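## Task

Get the AAA battery into the blue box (releasing it is fine as soon as some of it is inside), then shut that box using the lid that belongs to it. Finish by releasing everything and backing the hands away. The robot must stay upright and level; if it topples or ends leaning, the task fails. Anything that stays put only because the robot is holding it is not counted.

## Robot and tools

ROBOT. A wheeled cart carrying two arms (left_arm, right_arm), a pan/tilt head with head_camera, and a camera on each wrist (left_wrist_camera, right_wrist_camera). The cart is 0.53 m wide and spans x = -0.35 to 0.07 m. Each arm's vertical pan axis sits at x = -0.060, y = +0.155 (left) or -0.155 m (right); the shoulder is 0.03 m out from that axis and 0.89 m high. Links: upper arm 0.116, forearm 0.135, hand 0.162 m. The fixed-jaw tip reaches roughly 0.44 m from its pan axis at most, and cannot get lower than 0.55 m above the floor. Loose objects may occasionally get nudged by something else.

FRAMES. Base frame: origin on the floor between the drive wheels, x ahead, y to the left, z up. left_hand and right_hand in results are the fixed-jaw tips in this frame; a held object sits on the swinging-jaw side of that point. Hand axes: z along the fingers, y from swinging jaw toward fixed jaw. base_odometry is relative to where the base was when the scene began; it counts wheel rotation only, so wheel slip shows up as travel. Its heading is positive leftward, within -3.142 to 3.142.

execute_actions. Arguments: actions (a list holding one action, or empty to just read state and images) and cameras (list of head_camera, left_wrist_camera, right_wrist_camera or all; omitted/null means all, [] means none). An action may have base, joints, or both; they start together and may finish at different times, each within 15 s. base takes exactly one key: translate_m, a straight drive offset in metres from where the base last reported itself, forward positive, -1.4 to 1.4; or rotate_rad, a turn in place in radians, counter-clockwise (left) positive, -3.2 to 3.2. No sideways motion. joints is a dictionary of absolute target angles in radians, one entry per named joint, any subset of both arms and head. Ranges: head_pan_rad -3.2..3.2 (0 ahead, + left); head_tilt_rad -0.76..1.45 (0 level, + down); for each arm prefix left_arm_ or right_arm_: shoulder_pan_rad -1.919..1.919, shoulder_lift_rad -1.745..1.745, elbow_flex_rad -1.69..1.58, wrist_flex_rad -1.658..1.658, wrist_roll_rad -2.743..2.841, gripper_rad 0..1.919. A joint or base left out can still be driving to its previous target. Any unknown key or out-of-range number rejects the whole call without motion. If a result reports a stop, the rest of the calls in that same reply are skipped.

wait: seconds 0 to 10; commands nothing, returns state and images. zoom_image: camera plus region [x0, y0, x1, y1] in pixels of that camera's latest full image, origin top-left, at most 504 x 504. finished_scene: pass the current scene number once the goal holds by itself; it is final and reports success.

JOINT GEOMETRY. Pan: at 0, left_arm points left and right_arm points right; positive rotates either clockwise viewed from above; straight ahead is +1.571 (left) and -1.571 (right). Bend: with shoulder_lift, elbow_flex and wrist_flex all 0, the upper arm is tilted 0.24 rad outward from vertical and forearm and fingers are horizontal; positive bends downward. The sum of those three gives how far the fingers dip below horizontal; 1.571 means pointing down, which requires the forearm no more than 0.08 rad above horizontal. Roll: -1.522 closes the jaws across the arm plane with the fixed jaw on the left looking outward; 1.619 puts it on the right; 0.049 closes them in the plane, fixed jaw below (fingers level) or toward the pan axis (fingers down). Jaw opening by gripper angle: 0 gives 0.003 m, 0.3 gives 0.026, 0.6 gives 0.049, 1 gives 0.076, 1.919 gives 0.106. The hand body protrudes about 0.08 m above level fingers with the fixed jaw left, below them with it right, so over furniture keep the fixed jaw left.

STOWING. Stowed left_arm: shoulder_pan -1.75, shoulder_lift 0.05, elbow_flex 1.35, wrist_flex -1.55, wrist_roll -1.52; right_arm identical except shoulder_pan 1.75. Doing it in one action risks jamming a hand against the cart. Away from loose items, first set wrist_flex and wrist_roll, then the other three. Leaving stow, do not move the wrists first. Turning in place with arms stowed needs 0.44 m of free radius around the origin. Next to a desk, turning or reversing can hook the cart's back on the edge and tip the robot.

RESULT LINES. joint_positions gives readings; base_status and joint_status tell how the last accepted action ended: done (for the base: wheels turned the commanded amount, slip or not), off_target (rested short of target, may still push; for an empty free arm this means load, obstruction or a tripped motor), time_out (target dropped, holds in place), not_followed (a clearance check withheld that arm's targets; a joint command not followed line with a cause appears; the gripper still moves; withheld targets may be retried on later actions until valid or unblocked; empty calls never show this). contact_stop never occurs. on_its_own lists motion you did not command. pictures names the images in order. Motor temperatures lists each arm's joints in joint_positions order. To stop a blocked joint pushing, command its current reading.

SAG. Loaded joints settle off target in the direction of gravity, more with far reach or a payload; compensate the next similar move by that amount. Hand positions can be off by a few centimetres, differently per arm.

GRIPPER. Commanding below the contact angle squeezes; strongest at 0.2 rad below contact, further adds nothing and can trip the jaw. A holding jaw reads off_target; done means empty or barely gripping.

OVERLOAD. A motor stuck more than about 0.30 rad from target for about 2 s trips to 20 % torque, unreported; the simulation keeps running while you compose a reply, so treat such a joint as tripped. A tripped lift may not raise and a loaded arm may fall. Reset: once the reading is steady, command 0.2 rad from it, away from the tripping target (if past the range end, 0.04 rad beyond the end; for a jaw, the end). Payload per hand about 0.4 kg fully extended, 0.7 kg within 0.28 m of the pan axis; two hands close in about 1 kg.

MOTOR HEAT. Holding loads warms motors; MOTOR HOT warns from 55 °C; at 70 °C an OVER-TEMPERATURE FAULT stops that arm and limps the hot motors until cool, with limit_stop_at_motor_heat in joint_status for unfinished keys; resend those targets afterwards.

AVOID. Dropping, slipping or slamming objects, hard hits or heavy presses between arms or hands (a hard press ends the run), pulling on things in front (tips the robot), and wasted motion, since quicker robot action is better.

Each tool is called after "Emit:" as name(argument=value, ...) on one line, values as JSON.

## Session

Emit:
execute_actions(actions=[])

Scene clock: 0.00 s.
Motor temperatures (°C, as the motors report them): left_arm=[28 28 27 26 27] | right_arm=[27 27 28 30 28]
base_odometry: x=+0.000 y=+0.000 heading=+0.000 (m, m, rad; odometry frame)
base_status: not commanded
joint_positions: head_pan_rad=-0.020 head_tilt_rad=+0.021 left_arm_shoulder_pan_rad=-1.758 left_arm_shoulder_lift_rad=+0.057 left_arm_elbow_flex_rad=+1.309 left_arm_wrist_flex_rad=-1.479 left_arm_wrist_roll_rad=-1.546 left_arm_gripper_rad=+1.920 right_arm_shoulder_pan_rad=+1.744 right_arm_shoulder_lift_rad=+0.071 right_arm_elbow_flex_rad=+1.366 right_arm_wrist_flex_rad=-1.549 right_arm_wrist_roll_rad=-1.542 right_arm_gripper_rad=+1.920
joint_status: not commanded
left_hand: x=-0.3109 y=+0.0995 z=+0.8919 quat_wxyz=(-0.079, -0.664, -0.054, +0.742) (m; base frame)
right_hand: x=-0.3067 y=-0.1197 z=+0.8892 quat_wxyz=(-0.057, +0.663, -0.064, -0.743) (m; base frame)
pictures: head_camera, left_wrist_camera, right_wrist_camera
Images, in order (width x height): head_camera 644x476, left_wrist_camera 644x476, right_wrist_camera 644x476.

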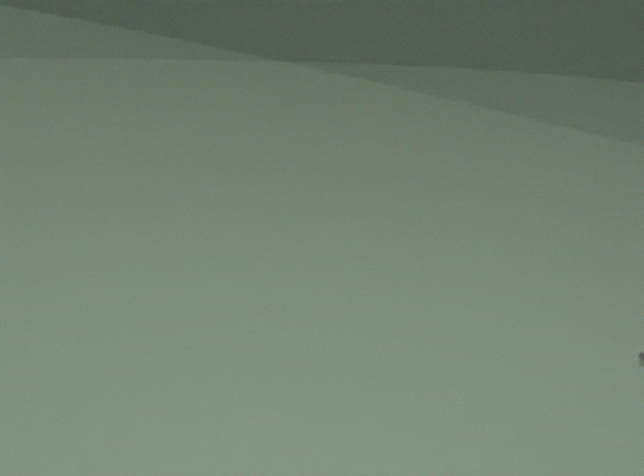

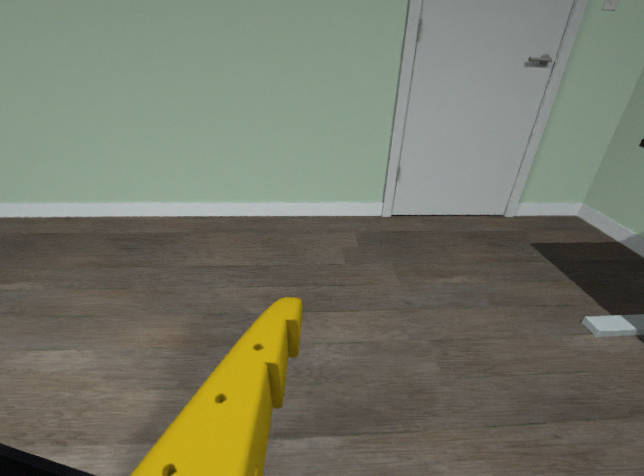

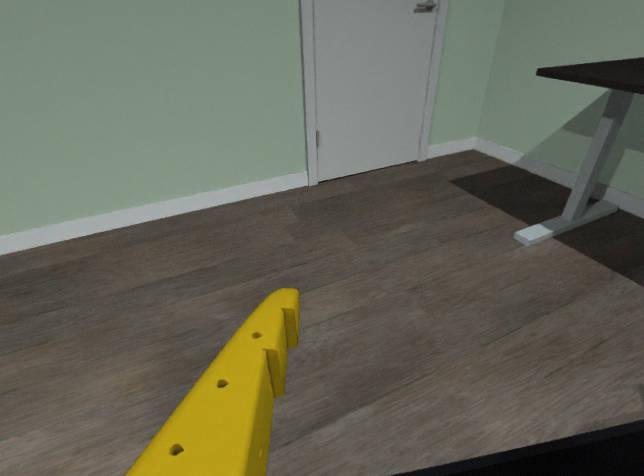

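Emit:
execute_actions(actions=[{"joints":{"head_pan_rad":1.8,"head_tilt_rad":0.5}}], cameras=["head_camera"])

Scene clock: 2.17 s.
Motor temperatures (°C, as the motors report them): left_arm=[28 28 27 26 27] | right_arm=[27 27 28 30 28]
base_odometry: x=+0.000 y=+0.000 heading=+0.000 (m, m, rad; odometry frame)
base_status: not commanded
joint_positions: head_pan_rad=+1.790 head_tilt_rad=+0.494 left_arm_shoulder_pan_rad=-1.758 left_arm_shoulder_lift_rad=+0.057 left_arm_elbow_flex_rad=+1.309 left_arm_wrist_flex_rad=-1.479 left_arm_wrist_roll_rad=-1.546 left_arm_gripper_rad=+1.920 right_arm_shoulder_pan_rad=+1.744 right_arm_shoulder_lift_rad=+0.071 right_arm_elbow_flex_rad=+1.366 right_arm_wrist_flex_rad=-1.549 right_arm_wrist_roll_rad=-1.542 right_arm_gripper_rad=+1.920
joint_status: all done
left_hand: x=-0.3109 y=+0.0995 z=+0.8919 quat_wxyz=(-0.079, -0.664, -0.054, +0.742) (m; base frame)
right_hand: x=-0.3067 y=-0.1197 z=+0.8892 quat_wxyz=(-0.057, +0.663, -0.064, -0.743) (m; base frame)
pictures: head_camera
Images, in order (width x height): head_camera 644x476.

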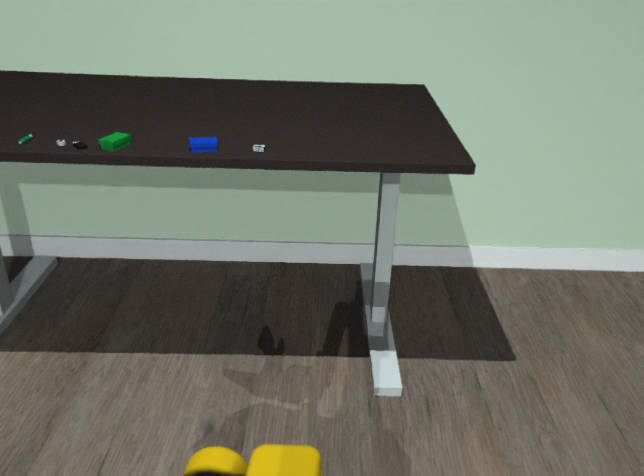

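Emit:
zoom_image(camera="head_camera", region=[0, 100, 300, 200])

Emit:
execute_actions(actions=[{"joints":{"head_pan_rad":2.3,"head_tilt_rad":0.4}}], cameras=["head_camera"])

Region (0, 100, 300, 200) of head_camera's 644x476 image, scaled by 1.680.

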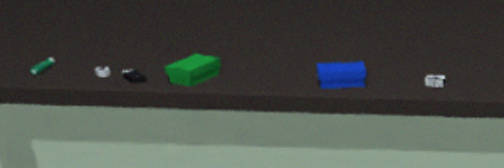

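Scene clock: 3.43 s.
Motor temperatures (°C, as the motors report them): left_arm=[28 28 27 26 27] | right_arm=[27 27 28 30 28]
base_odometry: x=+0.000 y=+0.000 heading=+0.000 (m, m, rad; odometry frame)
base_status: not commanded
joint_positions: head_pan_rad=+2.290 head_tilt_rad=+0.413 left_arm_shoulder_pan_rad=-1.758 left_arm_shoulder_lift_rad=+0.057 left_arm_elbow_flex_rad=+1.309 left_arm_wrist_flex_rad=-1.479 left_arm_wrist_roll_rad=-1.546 left_arm_gripper_rad=+1.920 right_arm_shoulder_pan_rad=+1.744 right_arm_shoulder_lift_rad=+0.071 right_arm_elbow_flex_rad=+1.366 right_arm_wrist_flex_rad=-1.549 right_arm_wrist_roll_rad=-1.542 right_arm_gripper_rad=+1.920
joint_status: all done
left_hand: x=-0.3109 y=+0.0995 z=+0.8919 quat_wxyz=(-0.079, -0.664, -0.054, +0.742) (m; base frame)
right_hand: x=-0.3067 y=-0.1197 z=+0.8892 quat_wxyz=(-0.057, +0.663, -0.064, -0.743) (m; base frame)
pictures: head_camera
Images, in order (width x height): head_camera 644x476.

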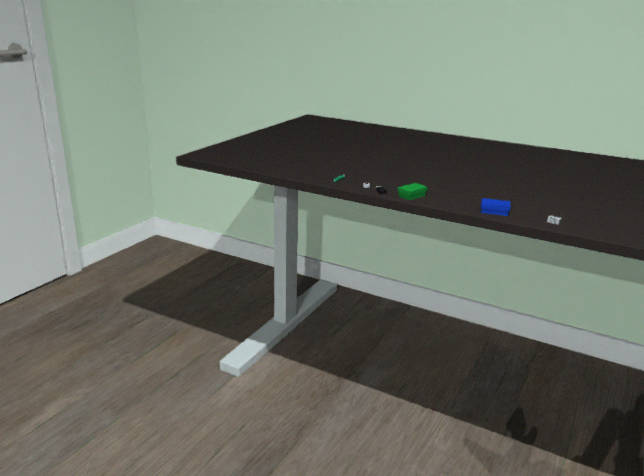

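Emit:
execute_actions(actions=[{"joints":{"head_pan_rad":0.3,"head_tilt_rad":0.9}}], cameras=["head_camera"])

Scene clock: 6.47 s.
Motor temperatures (°C, as the motors report them): left_arm=[28 28 27 26 27] | right_arm=[27 27 28 30 28]
base_odometry: x=+0.000 y=+0.000 heading=+0.000 (m, m, rad; odometry frame)
base_status: not commanded
joint_positions: head_pan_rad=+0.310 head_tilt_rad=+0.895 left_arm_shoulder_pan_rad=-1.758 left_arm_shoulder_lift_rad=+0.057 left_arm_elbow_flex_rad=+1.309 left_arm_wrist_flex_rad=-1.479 left_arm_wrist_roll_rad=-1.546 left_arm_gripper_rad=+1.920 right_arm_shoulder_pan_rad=+1.744 right_arm_shoulder_lift_rad=+0.071 right_arm_elbow_flex_rad=+1.366 right_arm_wrist_flex_rad=-1.549 right_arm_wrist_roll_rad=-1.542 right_arm_gripper_rad=+1.920
joint_status: all done
left_hand: x=-0.3109 y=+0.0995 z=+0.8919 quat_wxyz=(-0.079, -0.664, -0.054, +0.742) (m; base frame)
right_hand: x=-0.3067 y=-0.1197 z=+0.8892 quat_wxyz=(-0.057, +0.663, -0.064, -0.743) (m; base frame)
pictures: head_camera
Images, in order (width x height): head_camera 644x476.

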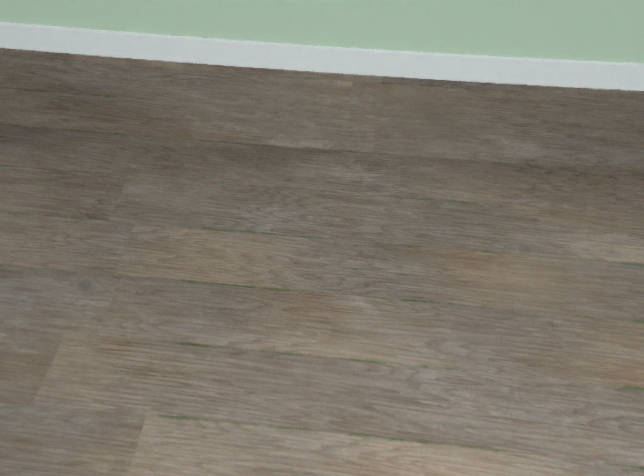

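Clear. Turn and drive.

Emit:
execute_actions(actions=[{"base":{"rotate_rad":2.42},"joints":{"head_pan_rad":-0.4,"head_tilt_rad":0.5}}], cameras=["head_camera"])

Emit:
execute_actions(actions=[{"base":{"translate_m":0.8}}], cameras=[])

Emit:
execute_actions(actions=[{"base":{"rotate_rad":-0.69},"joints":{"head_pan_rad":0.0,"head_tilt_rad":0.6}}], cameras=["head_camera"])

Scene clock: 10.40 s.
Motor temperatures (°C, as the motors report them): left_arm=[28 28 27 26 27] | right_arm=[27 27 28 30 28]
base_odometry: x=-0.001 y=+0.000 heading=+2.419 (m, m, rad; odometry frame)
base_status: done
joint_positions: head_pan_rad=-0.390 head_tilt_rad=+0.514 left_arm_shoulder_pan_rad=-1.758 left_arm_shoulder_lift_rad=+0.057 left_arm_elbow_flex_rad=+1.309 left_arm_wrist_flex_rad=-1.479 left_arm_wrist_roll_rad=-1.546 left_arm_gripper_rad=+1.920 right_arm_shoulder_pan_rad=+1.744 right_arm_shoulder_lift_rad=+0.071 right_arm_elbow_flex_rad=+1.366 right_arm_wrist_flex_rad=-1.549 right_arm_wrist_roll_rad=-1.542 right_arm_gripper_rad=+1.920
joint_status: all done
left_hand: x=-0.3109 y=+0.0995 z=+0.8919 quat_wxyz=(-0.079, -0.664, -0.054, +0.742) (m; base frame)
right_hand: x=-0.3067 y=-0.1197 z=+0.8892 quat_wxyz=(-0.057, +0.663, -0.064, -0.743) (m; base frame)
pictures: head_camera
Images, in order (width x height): head_camera 644x476.

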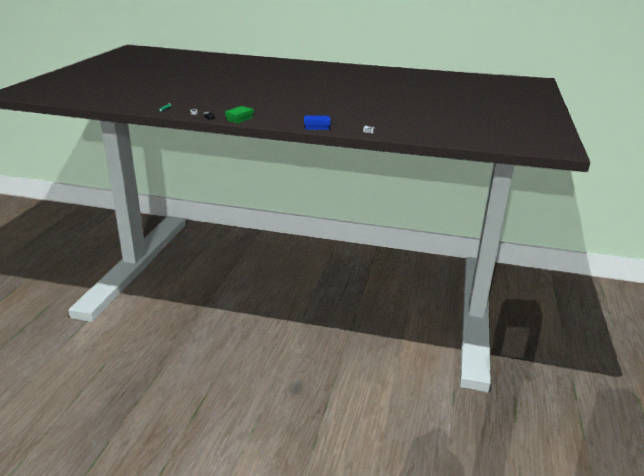

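Scene clock: 15.23 s.
Motor temperatures (°C, as the motors report them): left_arm=[28 28 27 26 27] | right_arm=[27 27 28 30 28]
base_odometry: x=-0.601 y=+0.529 heading=+2.418 (m, m, rad; odometry frame)
base_status: done
joint_positions: head_pan_rad=-0.390 head_tilt_rad=+0.513 left_arm_shoulder_pan_rad=-1.758 left_arm_shoulder_lift_rad=+0.057 left_arm_elbow_flex_rad=+1.309 left_arm_wrist_flex_rad=-1.479 left_arm_wrist_roll_rad=-1.546 left_arm_gripper_rad=+1.920 right_arm_shoulder_pan_rad=+1.744 right_arm_shoulder_lift_rad=+0.071 right_arm_elbow_flex_rad=+1.366 right_arm_wrist_flex_rad=-1.549 right_arm_wrist_roll_rad=-1.542 right_arm_gripper_rad=+1.920
joint_status: not commanded
left_hand: x=-0.3109 y=+0.0995 z=+0.8919 quat_wxyz=(-0.079, -0.664, -0.054, +0.742) (m; base frame)
right_hand: x=-0.3067 y=-0.1197 z=+0.8892 quat_wxyz=(-0.057, +0.663, -0.064, -0.743) (m; base frame)
pictures: none
No camera images: the call's "cameras" was empty. Leave "cameras" out to get every camera's image.

Scene clock: 16.80 s.
Motor temperatures (°C, as the motors report them): left_arm=[28 28 27 26 27] | right_arm=[27 27 28 30 28]
base_odometry: x=-0.601 y=+0.528 heading=+1.729 (m, m, rad; odometry frame)
base_status: done
joint_positions: head_pan_rad=-0.010 head_tilt_rad=+0.594 left_arm_shoulder_pan_rad=-1.758 left_arm_shoulder_lift_rad=+0.057 left_arm_elbow_flex_rad=+1.309 left_arm_wrist_flex_rad=-1.479 left_arm_wrist_roll_rad=-1.546 left_arm_gripper_rad=+1.920 right_arm_shoulder_pan_rad=+1.744 right_arm_shoulder_lift_rad=+0.071 right_arm_elbow_flex_rad=+1.366 right_arm_wrist_flex_rad=-1.549 right_arm_wrist_roll_rad=-1.542 right_arm_gripper_rad=+1.920
joint_status: all done
left_hand: x=-0.3109 y=+0.0995 z=+0.8919 quat_wxyz=(-0.079, -0.664, -0.054, +0.742) (m; base frame)
right_hand: x=-0.3067 y=-0.1197 z=+0.8892 quat_wxyz=(-0.057, +0.663, -0.064, -0.743) (m; base frame)
pictures: head_camera
Images, in order (width x height): head_camera 644x476.

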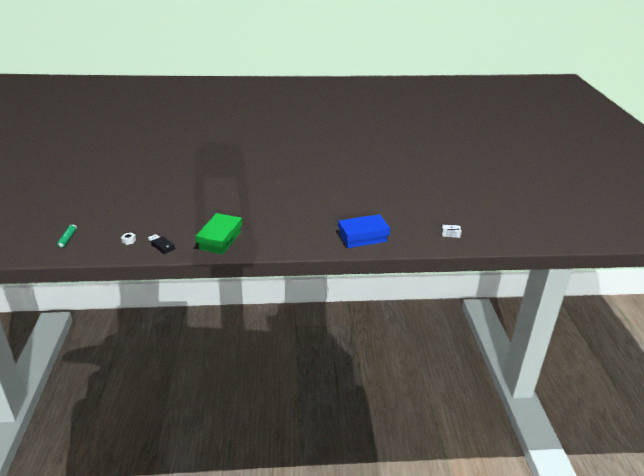

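Emit:
zoom_image(camera="head_camera", region=[300, 180, 500, 280])

Emit:
zoom_image(camera="head_camera", region=[40, 190, 260, 280])

Region (300, 180, 500, 280) of head_camera's 644x476 image, scaled by 2.520.

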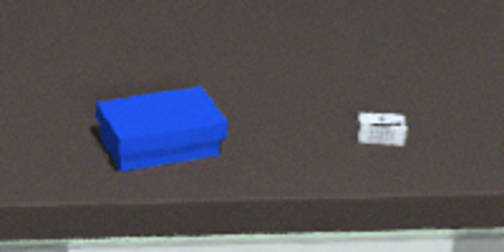

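Region (40, 190, 260, 280) of head_camera's 644x476 image, scaled by 2.291; it fills the top 206 rows of this view, and the rest is white.

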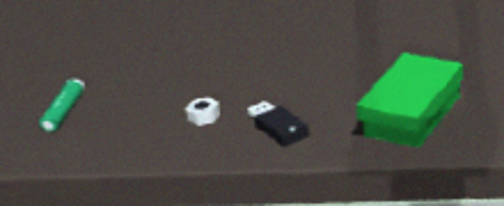

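Emit:
execute_actions(actions=[{"base":{"translate_m":0.25},"joints":{"head_pan_rad":0.0,"head_tilt_rad":0.85}}], cameras=["head_camera"])

Scene clock: 19.60 s.
Motor temperatures (°C, as the motors report them): left_arm=[28 28 27 26 27] | right_arm=[27 27 28 30 28]
base_odometry: x=-0.640 y=+0.775 heading=+1.728 (m, m, rad; odometry frame)
base_status: done
joint_positions: head_pan_rad=-0.010 head_tilt_rad=+0.845 left_arm_shoulder_pan_rad=-1.758 left_arm_shoulder_lift_rad=+0.057 left_arm_elbow_flex_rad=+1.309 left_arm_wrist_flex_rad=-1.479 left_arm_wrist_roll_rad=-1.546 left_arm_gripper_rad=+1.920 right_arm_shoulder_pan_rad=+1.744 right_arm_shoulder_lift_rad=+0.071 right_arm_elbow_flex_rad=+1.366 right_arm_wrist_flex_rad=-1.549 right_arm_wrist_roll_rad=-1.542 right_arm_gripper_rad=+1.920
joint_status: all done
left_hand: x=-0.3109 y=+0.0995 z=+0.8919 quat_wxyz=(-0.079, -0.664, -0.054, +0.742) (m; base frame)
right_hand: x=-0.3067 y=-0.1197 z=+0.8892 quat_wxyz=(-0.057, +0.663, -0.064, -0.743) (m; base frame)
pictures: head_camera
Images, in order (width x height): head_camera 644x476.

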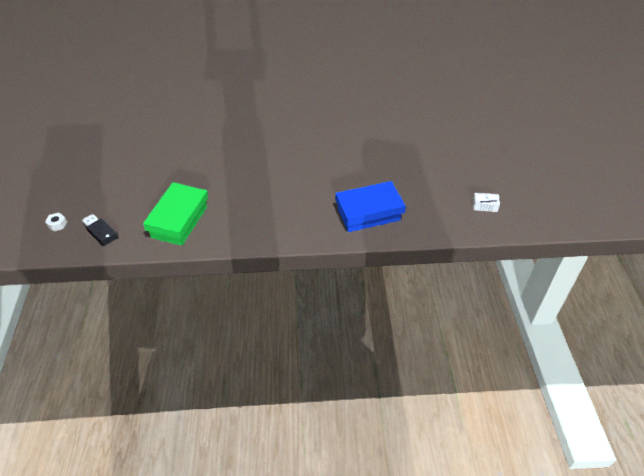

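Emit:
execute_actions(actions=[{"base":{"rotate_rad":0.05},"joints":{"left_arm_shoulder_pan_rad":1.0,"left_arm_shoulder_lift_rad":0.1,"left_arm_elbow_flex_rad":-0.1,"right_arm_shoulder_pan_rad":-1.571,"right_arm_shoulder_lift_rad":0.1,"right_arm_elbow_flex_rad":-0.1}}], cameras=[])

Emit:
execute_actions(actions=[{"joints":{"left_arm_wrist_flex_rad":1.571,"right_arm_wrist_flex_rad":1.571,"head_tilt_rad":1.0}}])

Scene clock: 25.30 s.
Motor temperatures (°C, as the motors report them): left_arm=[28 28 27 26 27] | right_arm=[27 27 28 30 28]
base_odometry: x=-0.640 y=+0.775 heading=+1.777 (m, m, rad; odometry frame)
base_status: done
joint_positions: head_pan_rad=-0.010 head_tilt_rad=+0.845 left_arm_shoulder_pan_rad=+0.992 left_arm_shoulder_lift_rad=+0.113 left_arm_elbow_flex_rad=-0.061 left_arm_wrist_flex_rad=-1.479 left_arm_wrist_roll_rad=-1.546 left_arm_gripper_rad=+1.920 right_arm_shoulder_pan_rad=-1.563 right_arm_shoulder_lift_rad=+0.105 right_arm_elbow_flex_rad=-0.061 right_arm_wrist_flex_rad=-1.549 right_arm_wrist_roll_rad=-1.542 right_arm_gripper_rad=+1.920
joint_status: all done
left_hand: x=+0.1275 y=+0.2868 z=+1.1597 quat_wxyz=(+0.952, -0.020, +0.069, +0.296) (m; base frame)
right_hand: x=+0.1557 y=-0.1489 z=+1.1625 quat_wxyz=(+0.999, +0.000, +0.033, +0.006) (m; base frame)
pictures: none
No camera images: the call's "cameras" was empty. Leave "cameras" out to get every camera's image.

Scene clock: 28.07 s.
Motor temperatures (°C, as the motors report them): left_arm=[28 28 27 26 27] | right_arm=[27 27 28 30 28]
base_odometry: x=-0.640 y=+0.775 heading=+1.777 (m, m, rad; odometry frame)
base_status: not commanded
joint_positions: head_pan_rad=-0.010 head_tilt_rad=+0.995 left_arm_shoulder_pan_rad=+0.992 left_arm_shoulder_lift_rad=+0.118 left_arm_elbow_flex_rad=-0.062 left_arm_wrist_flex_rad=+1.563 left_arm_wrist_roll_rad=-1.546 left_arm_gripper_rad=+1.920 right_arm_shoulder_pan_rad=-1.563 right_arm_shoulder_lift_rad=+0.109 right_arm_elbow_flex_rad=-0.062 right_arm_wrist_flex_rad=+1.564 right_arm_wrist_roll_rad=-1.542 right_arm_gripper_rad=+1.920
joint_status: all done
left_hand: x=+0.1021 y=+0.2702 z=+0.8399 quat_wxyz=(-0.023, -0.274, +0.962, -0.007) (m; base frame)
right_hand: x=+0.1391 y=-0.1487 z=+0.8413 quat_wxyz=(-0.020, +0.014, +1.000, +0.000) (m; base frame)
pictures: head_camera, left_wrist_camera, right_wrist_camera
Images, in order (width x height): head_camera 644x476, left_wrist_camera 644x476, right_wrist_camera 644x476.

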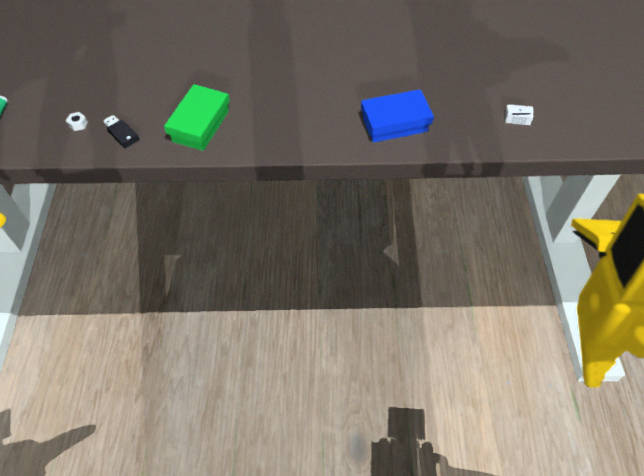

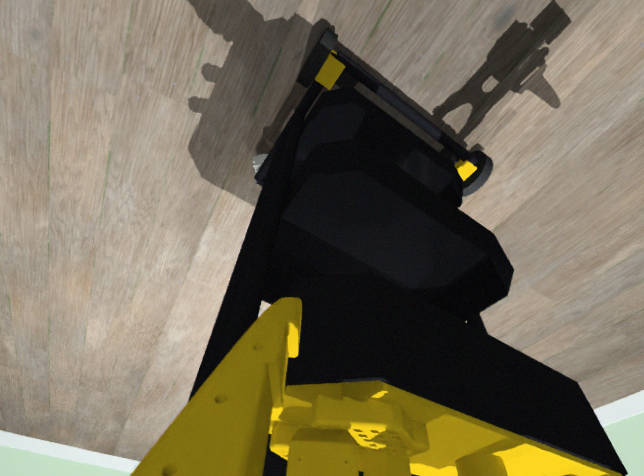

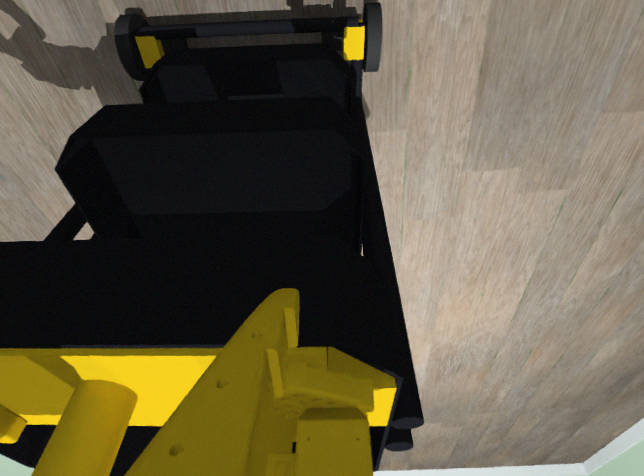

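Emit:
execute_actions(actions=[{"base":{"translate_m":0.29},"joints":{"head_tilt_rad":1.3}}])

Scene clock: 30.63 s.
Motor temperatures (°C, as the motors report them): left_arm=[28 28 27 26 27] | right_arm=[27 27 28 30 28]
base_odometry: x=-0.700 y=+1.059 heading=+1.779 (m, m, rad; odometry frame)
base_status: done
joint_positions: head_pan_rad=-0.010 head_tilt_rad=+1.295 left_arm_shoulder_pan_rad=+0.994 left_arm_shoulder_lift_rad=+0.118 left_arm_elbow_flex_rad=-0.064 left_arm_wrist_flex_rad=+1.565 left_arm_wrist_roll_rad=-1.546 left_arm_gripper_rad=+1.920 right_arm_shoulder_pan_rad=-1.563 right_arm_shoulder_lift_rad=+0.109 right_arm_elbow_flex_rad=-0.062 right_arm_wrist_flex_rad=+1.564 right_arm_wrist_roll_rad=-1.542 right_arm_gripper_rad=+1.920
joint_status: all done
left_hand: x=+0.1023 y=+0.2699 z=+0.8401 quat_wxyz=(-0.023, -0.273, +0.962, -0.007) (m; base frame)
right_hand: x=+0.1391 y=-0.1487 z=+0.8413 quat_wxyz=(-0.020, +0.014, +1.000, +0.000) (m; base frame)
pictures: head_camera, left_wrist_camera, right_wrist_camera
Images, in order (width x height): head_camera 644x476, left_wrist_camera 644x476, right_wrist_camera 644x476.

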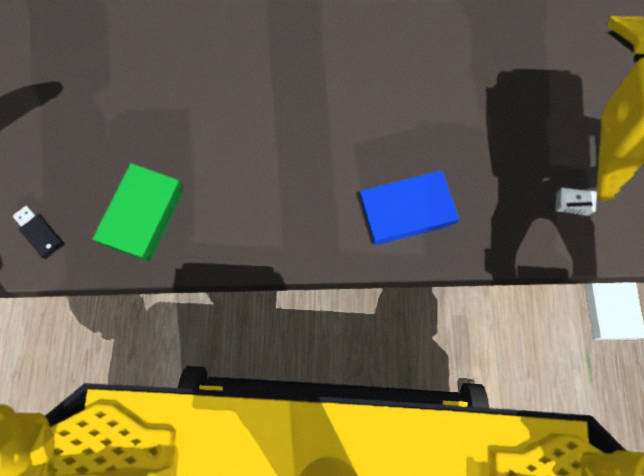

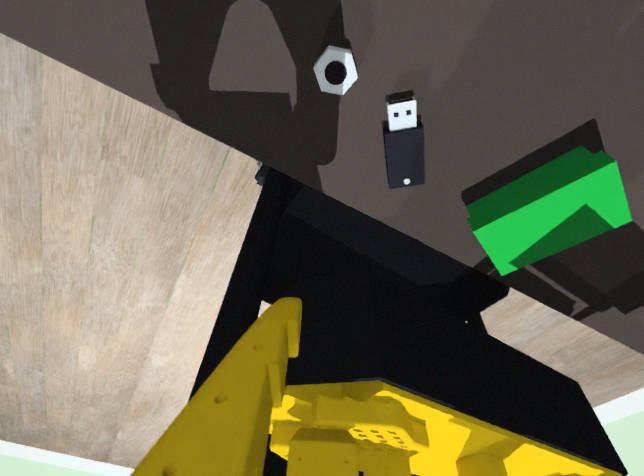

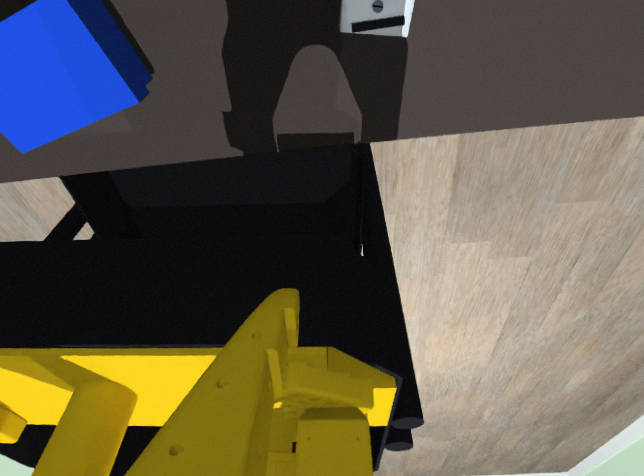

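Emit:
execute_actions(actions=[{"base":{"translate_m":0.025},"joints":{"head_pan_rad":0.0,"right_arm_gripper_rad":1.0,"right_arm_wrist_roll_rad":0.0,"right_arm_shoulder_pan_rad":-1.85,"right_arm_shoulder_lift_rad":0.3,"right_arm_elbow_flex_rad":-0.36,"right_arm_wrist_flex_rad":1.6}}])

Scene clock: 33.17 s.
Motor temperatures (°C, as the motors report them): left_arm=[28 28 27 26 27] | right_arm=[27 27 28 30 28]
base_odometry: x=-0.705 y=+1.084 heading=+1.779 (m, m, rad; odometry frame)
base_status: done
joint_positions: head_pan_rad=-0.010 head_tilt_rad=+1.295 left_arm_shoulder_pan_rad=+0.995 left_arm_shoulder_lift_rad=+0.118 left_arm_elbow_flex_rad=-0.064 left_arm_wrist_flex_rad=+1.565 left_arm_wrist_roll_rad=-1.546 left_arm_gripper_rad=+1.920 right_arm_shoulder_pan_rad=-1.843 right_arm_shoulder_lift_rad=+0.309 right_arm_elbow_flex_rad=-0.322 right_arm_wrist_flex_rad=+1.593 right_arm_wrist_roll_rad=-0.008 right_arm_gripper_rad=+1.011
joint_status: all done
left_hand: x=+0.1025 y=+0.2697 z=+0.8401 quat_wxyz=(-0.023, -0.272, +0.962, -0.007) (m; base frame)
right_hand: x=+0.1488 y=-0.0968 z=+0.8393 quat_wxyz=(-0.004, -0.779, +0.627, +0.003) (m; base frame)
pictures: head_camera, left_wrist_camera, right_wrist_camera
Images, in order (width x height): head_camera 644x476, left_wrist_camera 644x476, right_wrist_camera 644x476.

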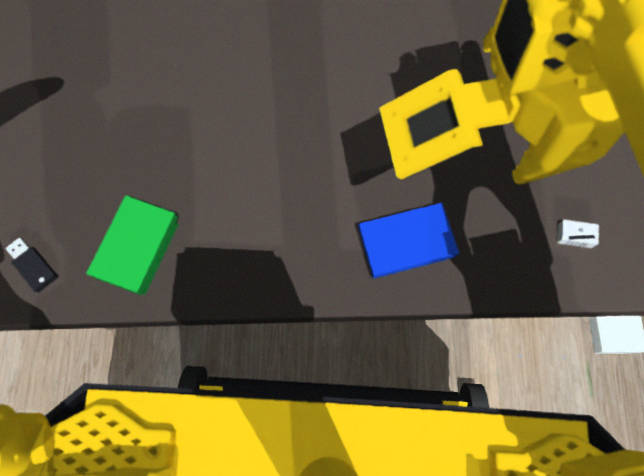

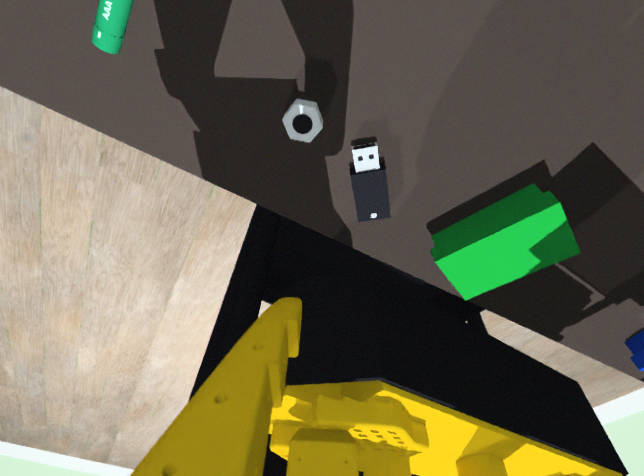

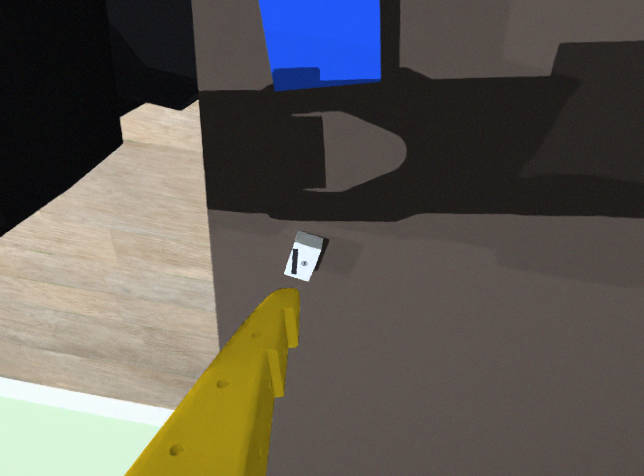

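Emit:
execute_actions(actions=[{"joints":{"head_pan_rad":0.9,"head_tilt_rad":1.0,"right_arm_shoulder_pan_rad":-1.919,"left_arm_shoulder_pan_rad":1.5,"left_arm_gripper_rad":0.6}}])

Scene clock: 35.80 s.
Motor temperatures (°C, as the motors report them): left_arm=[28 28 27 26 27] | right_arm=[27 27 28 30 28]
base_odometry: x=-0.705 y=+1.084 heading=+1.779 (m, m, rad; odometry frame)
base_status: not commanded
joint_positions: head_pan_rad=+0.890 head_tilt_rad=+1.015 left_arm_shoulder_pan_rad=+1.492 left_arm_shoulder_lift_rad=+0.118 left_arm_elbow_flex_rad=-0.064 left_arm_wrist_flex_rad=+1.565 left_arm_wrist_roll_rad=-1.546 left_arm_gripper_rad=+0.608 right_arm_shoulder_pan_rad=-1.912 right_arm_shoulder_lift_rad=+0.309 right_arm_elbow_flex_rad=-0.322 right_arm_wrist_flex_rad=+1.593 right_arm_wrist_roll_rad=-0.008 right_arm_gripper_rad=+1.011
joint_status: all done
left_hand: x=+0.1375 y=+0.1783 z=+0.8401 quat_wxyz=(-0.024, -0.027, +0.999, -0.001) (m; base frame)
right_hand: x=+0.1443 y=-0.0825 z=+0.8393 quat_wxyz=(-0.004, -0.800, +0.600, +0.002) (m; base frame)
pictures: head_camera, left_wrist_camera, right_wrist_camera
Images, in order (width x height): head_camera 644x476, left_wrist_camera 644x476, right_wrist_camera 644x476.

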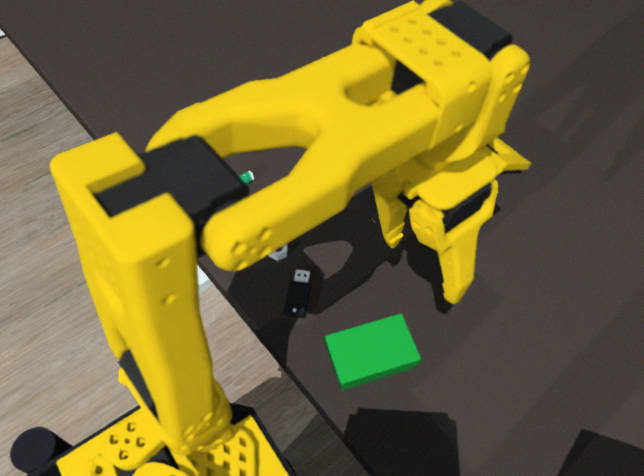

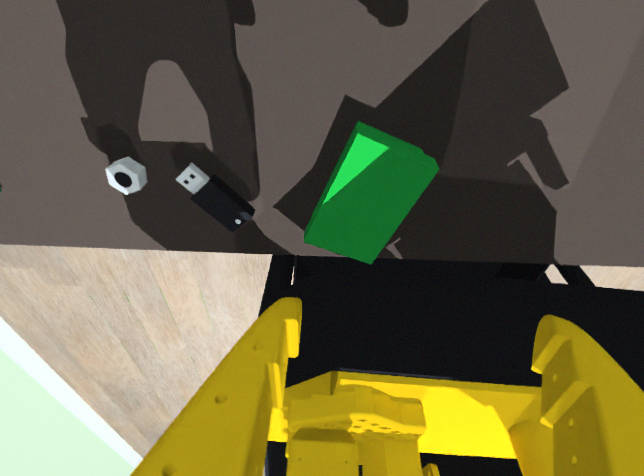

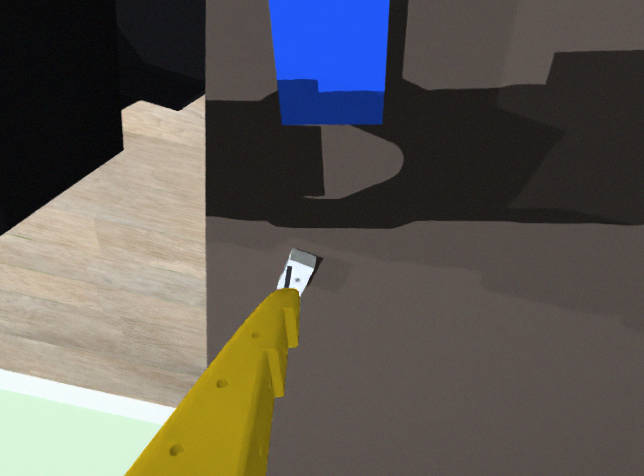

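Emit:
execute_actions(actions=[{"joints":{"head_pan_rad":1.0,"head_tilt_rad":0.95,"right_arm_shoulder_pan_rad":-1.5,"left_arm_shoulder_pan_rad":0.82,"left_arm_shoulder_lift_rad":0.6,"left_arm_elbow_flex_rad":-0.45,"left_arm_wrist_flex_rad":1.17,"left_arm_wrist_roll_rad":0.34}}], cameras=["head_camera","left_wrist_camera"])

Scene clock: 39.57 s.
Motor temperatures (°C, as the motors report them): left_arm=[28 28 27 26 27] | right_arm=[27 27 28 30 28]
base_odometry: x=-0.705 y=+1.084 heading=+1.779 (m, m, rad; odometry frame)
base_status: not commanded
joint_positions: head_pan_rad=+0.990 head_tilt_rad=+0.965 left_arm_shoulder_pan_rad=+0.826 left_arm_shoulder_lift_rad=+0.621 left_arm_elbow_flex_rad=-0.411 left_arm_wrist_flex_rad=+1.178 left_arm_wrist_roll_rad=+0.330 left_arm_gripper_rad=+0.608 right_arm_shoulder_pan_rad=-1.508 right_arm_shoulder_lift_rad=+0.309 right_arm_elbow_flex_rad=-0.322 right_arm_wrist_flex_rad=+1.593 right_arm_wrist_roll_rad=-0.008 right_arm_gripper_rad=+1.011
joint_status: all done
left_hand: x=+0.1428 y=+0.3383 z=+0.7869 quat_wxyz=(+0.077, -0.959, +0.268, -0.048) (m; base frame)
right_hand: x=+0.1563 y=-0.1685 z=+0.8393 quat_wxyz=(-0.003, -0.664, +0.748, +0.003) (m; base frame)
pictures: head_camera, left_wrist_camera
Images, in order (width x height): head_camera 644x476, left_wrist_camera 644x476.

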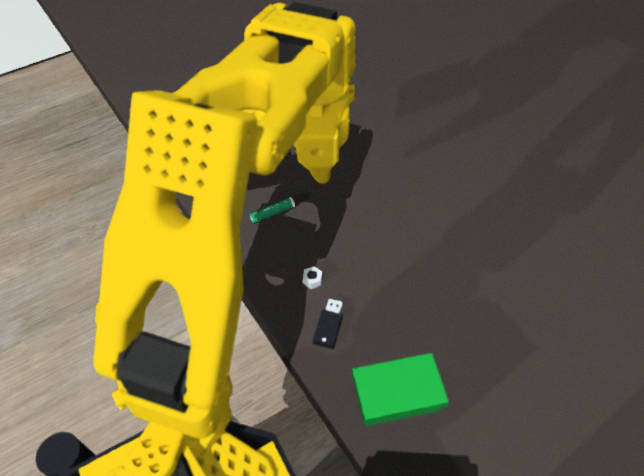

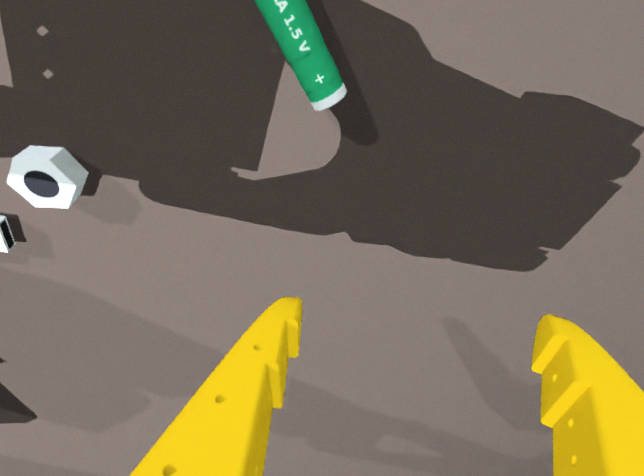

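Emit:
execute_actions(actions=[{"joints":{"left_arm_shoulder_pan_rad":0.66,"left_arm_shoulder_lift_rad":0.76,"left_arm_elbow_flex_rad":-0.41,"left_arm_wrist_flex_rad":0.89,"left_arm_wrist_roll_rad":0.58}}], cameras=["head_camera","left_wrist_camera"])

Scene clock: 41.23 s.
Motor temperatures (°C, as the motors report them): left_arm=[28 28 27 26 27] | right_arm=[27 27 28 30 28]
base_odometry: x=-0.705 y=+1.084 heading=+1.779 (m, m, rad; odometry frame)
base_status: not commanded
joint_positions: head_pan_rad=+0.990 head_tilt_rad=+0.965 left_arm_shoulder_pan_rad=+0.668 left_arm_shoulder_lift_rad=+0.784 left_arm_elbow_flex_rad=-0.409 left_arm_wrist_flex_rad=+0.899 left_arm_wrist_roll_rad=+0.569 left_arm_gripper_rad=+0.608 right_arm_shoulder_pan_rad=-1.508 right_arm_shoulder_lift_rad=+0.309 right_arm_elbow_flex_rad=-0.322 right_arm_wrist_flex_rad=+1.593 right_arm_wrist_roll_rad=-0.008 right_arm_gripper_rad=+1.011
joint_status: all done
left_hand: x=+0.1279 y=+0.3860 z=+0.7540 quat_wxyz=(+0.123, -0.986, +0.073, -0.083) (m; base frame)
right_hand: x=+0.1563 y=-0.1685 z=+0.8393 quat_wxyz=(-0.003, -0.664, +0.748, +0.003) (m; base frame)
pictures: head_camera, left_wrist_camera
Images, in order (width x height): head_camera 644x476, left_wrist_camera 644x476.

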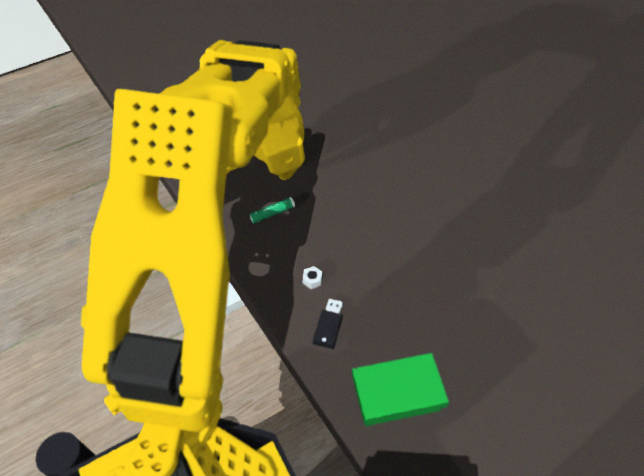

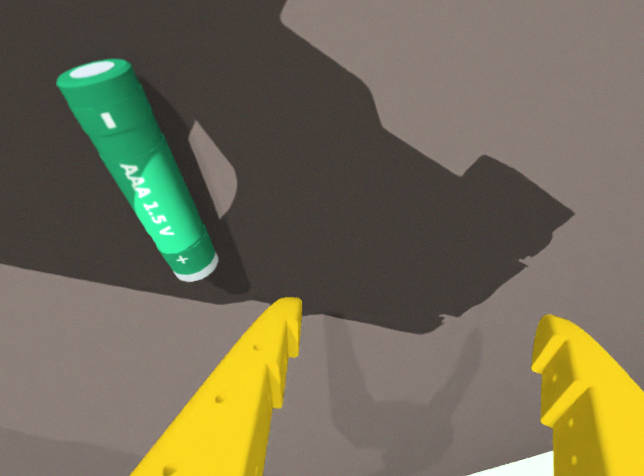

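Emit:
execute_actions(actions=[{"joints":{"left_arm_shoulder_pan_rad":0.70,"left_arm_shoulder_lift_rad":0.605,"left_arm_elbow_flex_rad":-0.16,"left_arm_wrist_flex_rad":0.965,"left_arm_wrist_roll_rad":0.68}}], cameras=["head_camera","left_wrist_camera"])

Scene clock: 42.53 s.
Motor temperatures (°C, as the motors report them): left_arm=[28 28 27 26 27] | right_arm=[27 27 28 30 28]
base_odometry: x=-0.705 y=+1.084 heading=+1.779 (m, m, rad; odometry frame)
base_status: not commanded
joint_positions: head_pan_rad=+0.990 head_tilt_rad=+0.965 left_arm_shoulder_pan_rad=+0.693 left_arm_shoulder_lift_rad=+0.659 left_arm_elbow_flex_rad=-0.157 left_arm_wrist_flex_rad=+0.959 left_arm_wrist_roll_rad=+0.670 left_arm_gripper_rad=+0.608 right_arm_shoulder_pan_rad=-1.508 right_arm_shoulder_lift_rad=+0.309 right_arm_elbow_flex_rad=-0.322 right_arm_wrist_flex_rad=+1.593 right_arm_wrist_roll_rad=-0.008 right_arm_gripper_rad=+1.011
joint_status: all done
left_hand: x=+0.1059 y=+0.3470 z=+0.7452 quat_wxyz=(+0.044, -0.998, +0.036, -0.034) (m; base frame)
right_hand: x=+0.1563 y=-0.1685 z=+0.8393 quat_wxyz=(-0.003, -0.664, +0.748, +0.003) (m; base frame)
pictures: head_camera, left_wrist_camera
Images, in order (width x height): head_camera 644x476, left_wrist_camera 644x476.

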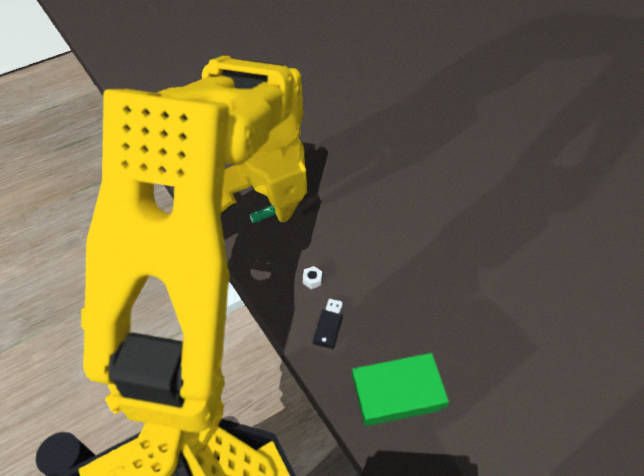

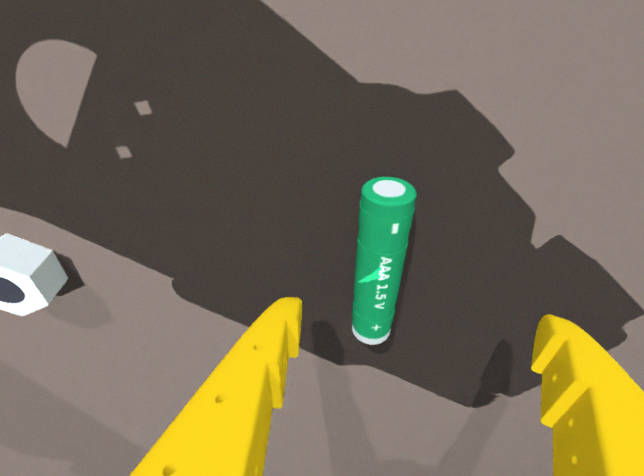

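Emit:
execute_actions(actions=[{"joints":{"left_arm_shoulder_lift_rad":0.73,"left_arm_wrist_flex_rad":0.87}}], cameras=["head_camera","left_wrist_camera"])

Scene clock: 43.40 s.
Motor temperatures (°C, as the motors report them): left_arm=[28 28 27 26 27] | right_arm=[27 27 28 30 28]
base_odometry: x=-0.705 y=+1.084 heading=+1.779 (m, m, rad; odometry frame)
base_status: not commanded
joint_positions: head_pan_rad=+0.990 head_tilt_rad=+0.965 left_arm_shoulder_pan_rad=+0.693 left_arm_shoulder_lift_rad=+0.719 left_arm_elbow_flex_rad=-0.157 left_arm_wrist_flex_rad=+0.887 left_arm_wrist_roll_rad=+0.670 left_arm_gripper_rad=+0.608 right_arm_shoulder_pan_rad=-1.508 right_arm_shoulder_lift_rad=+0.309 right_arm_elbow_flex_rad=-0.322 right_arm_wrist_flex_rad=+1.593 right_arm_wrist_roll_rad=-0.008 right_arm_gripper_rad=+1.011
joint_status: all done
left_hand: x=+0.1073 y=+0.3488 z=+0.7327 quat_wxyz=(+0.048, -0.997, +0.035, -0.037) (m; base frame)
right_hand: x=+0.1563 y=-0.1685 z=+0.8393 quat_wxyz=(-0.003, -0.664, +0.748, +0.003) (m; base frame)
pictures: head_camera, left_wrist_camera
Images, in order (width x height): head_camera 644x476, left_wrist_camera 644x476.

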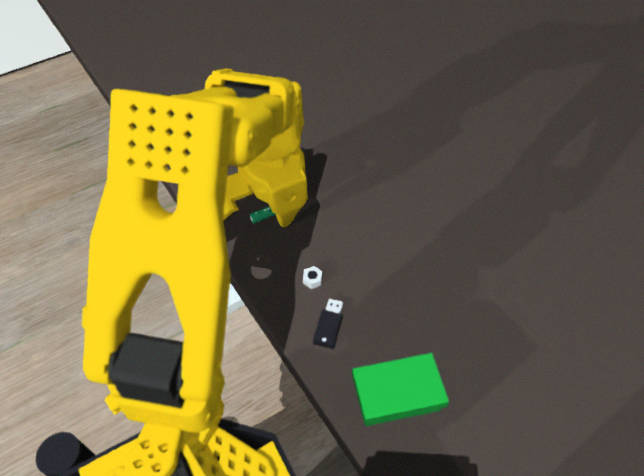

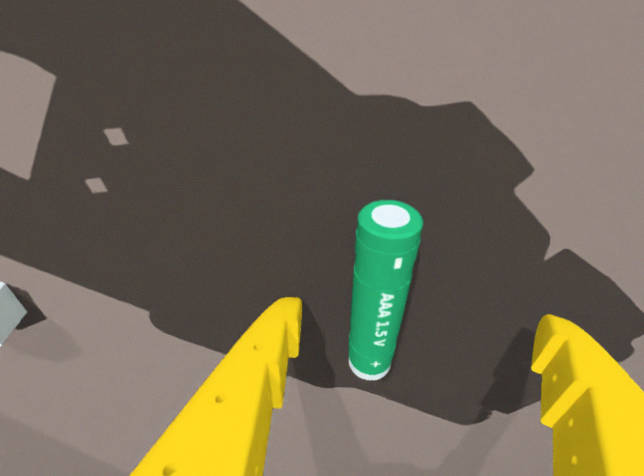

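Emit:
execute_actions(actions=[{"joints":{"left_arm_gripper_rad":0.0}}], cameras=["head_camera","left_wrist_camera"])

Scene clock: 44.43 s.
Motor temperatures (°C, as the motors report them): left_arm=[28 28 27 26 27] | right_arm=[27 27 28 30 28]
base_odometry: x=-0.705 y=+1.084 heading=+1.779 (m, m, rad; odometry frame)
base_status: not commanded
joint_positions: head_pan_rad=+0.990 head_tilt_rad=+0.965 left_arm_shoulder_pan_rad=+0.693 left_arm_shoulder_lift_rad=+0.719 left_arm_elbow_flex_rad=-0.157 left_arm_wrist_flex_rad=+0.887 left_arm_wrist_roll_rad=+0.670 left_arm_gripper_rad=+0.100 right_arm_shoulder_pan_rad=-1.508 right_arm_shoulder_lift_rad=+0.309 right_arm_elbow_flex_rad=-0.322 right_arm_wrist_flex_rad=+1.593 right_arm_wrist_roll_rad=-0.008 right_arm_gripper_rad=+1.011
joint_status: left_arm_gripper_rad off_target (ended at +0.100, target +0.000)
left_hand: x=+0.1073 y=+0.3488 z=+0.7327 quat_wxyz=(+0.048, -0.997, +0.035, -0.037) (m; base frame)
right_hand: x=+0.1563 y=-0.1685 z=+0.8393 quat_wxyz=(-0.003, -0.664, +0.748, +0.003) (m; base frame)
pictures: head_camera, left_wrist_camera
Images, in order (width x height): head_camera 644x476, left_wrist_camera 644x476.

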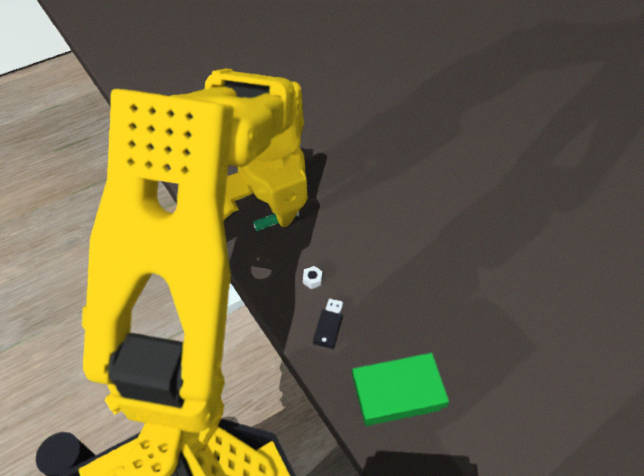

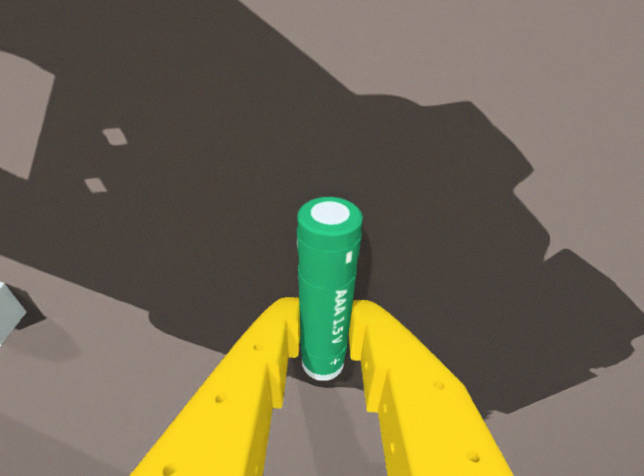

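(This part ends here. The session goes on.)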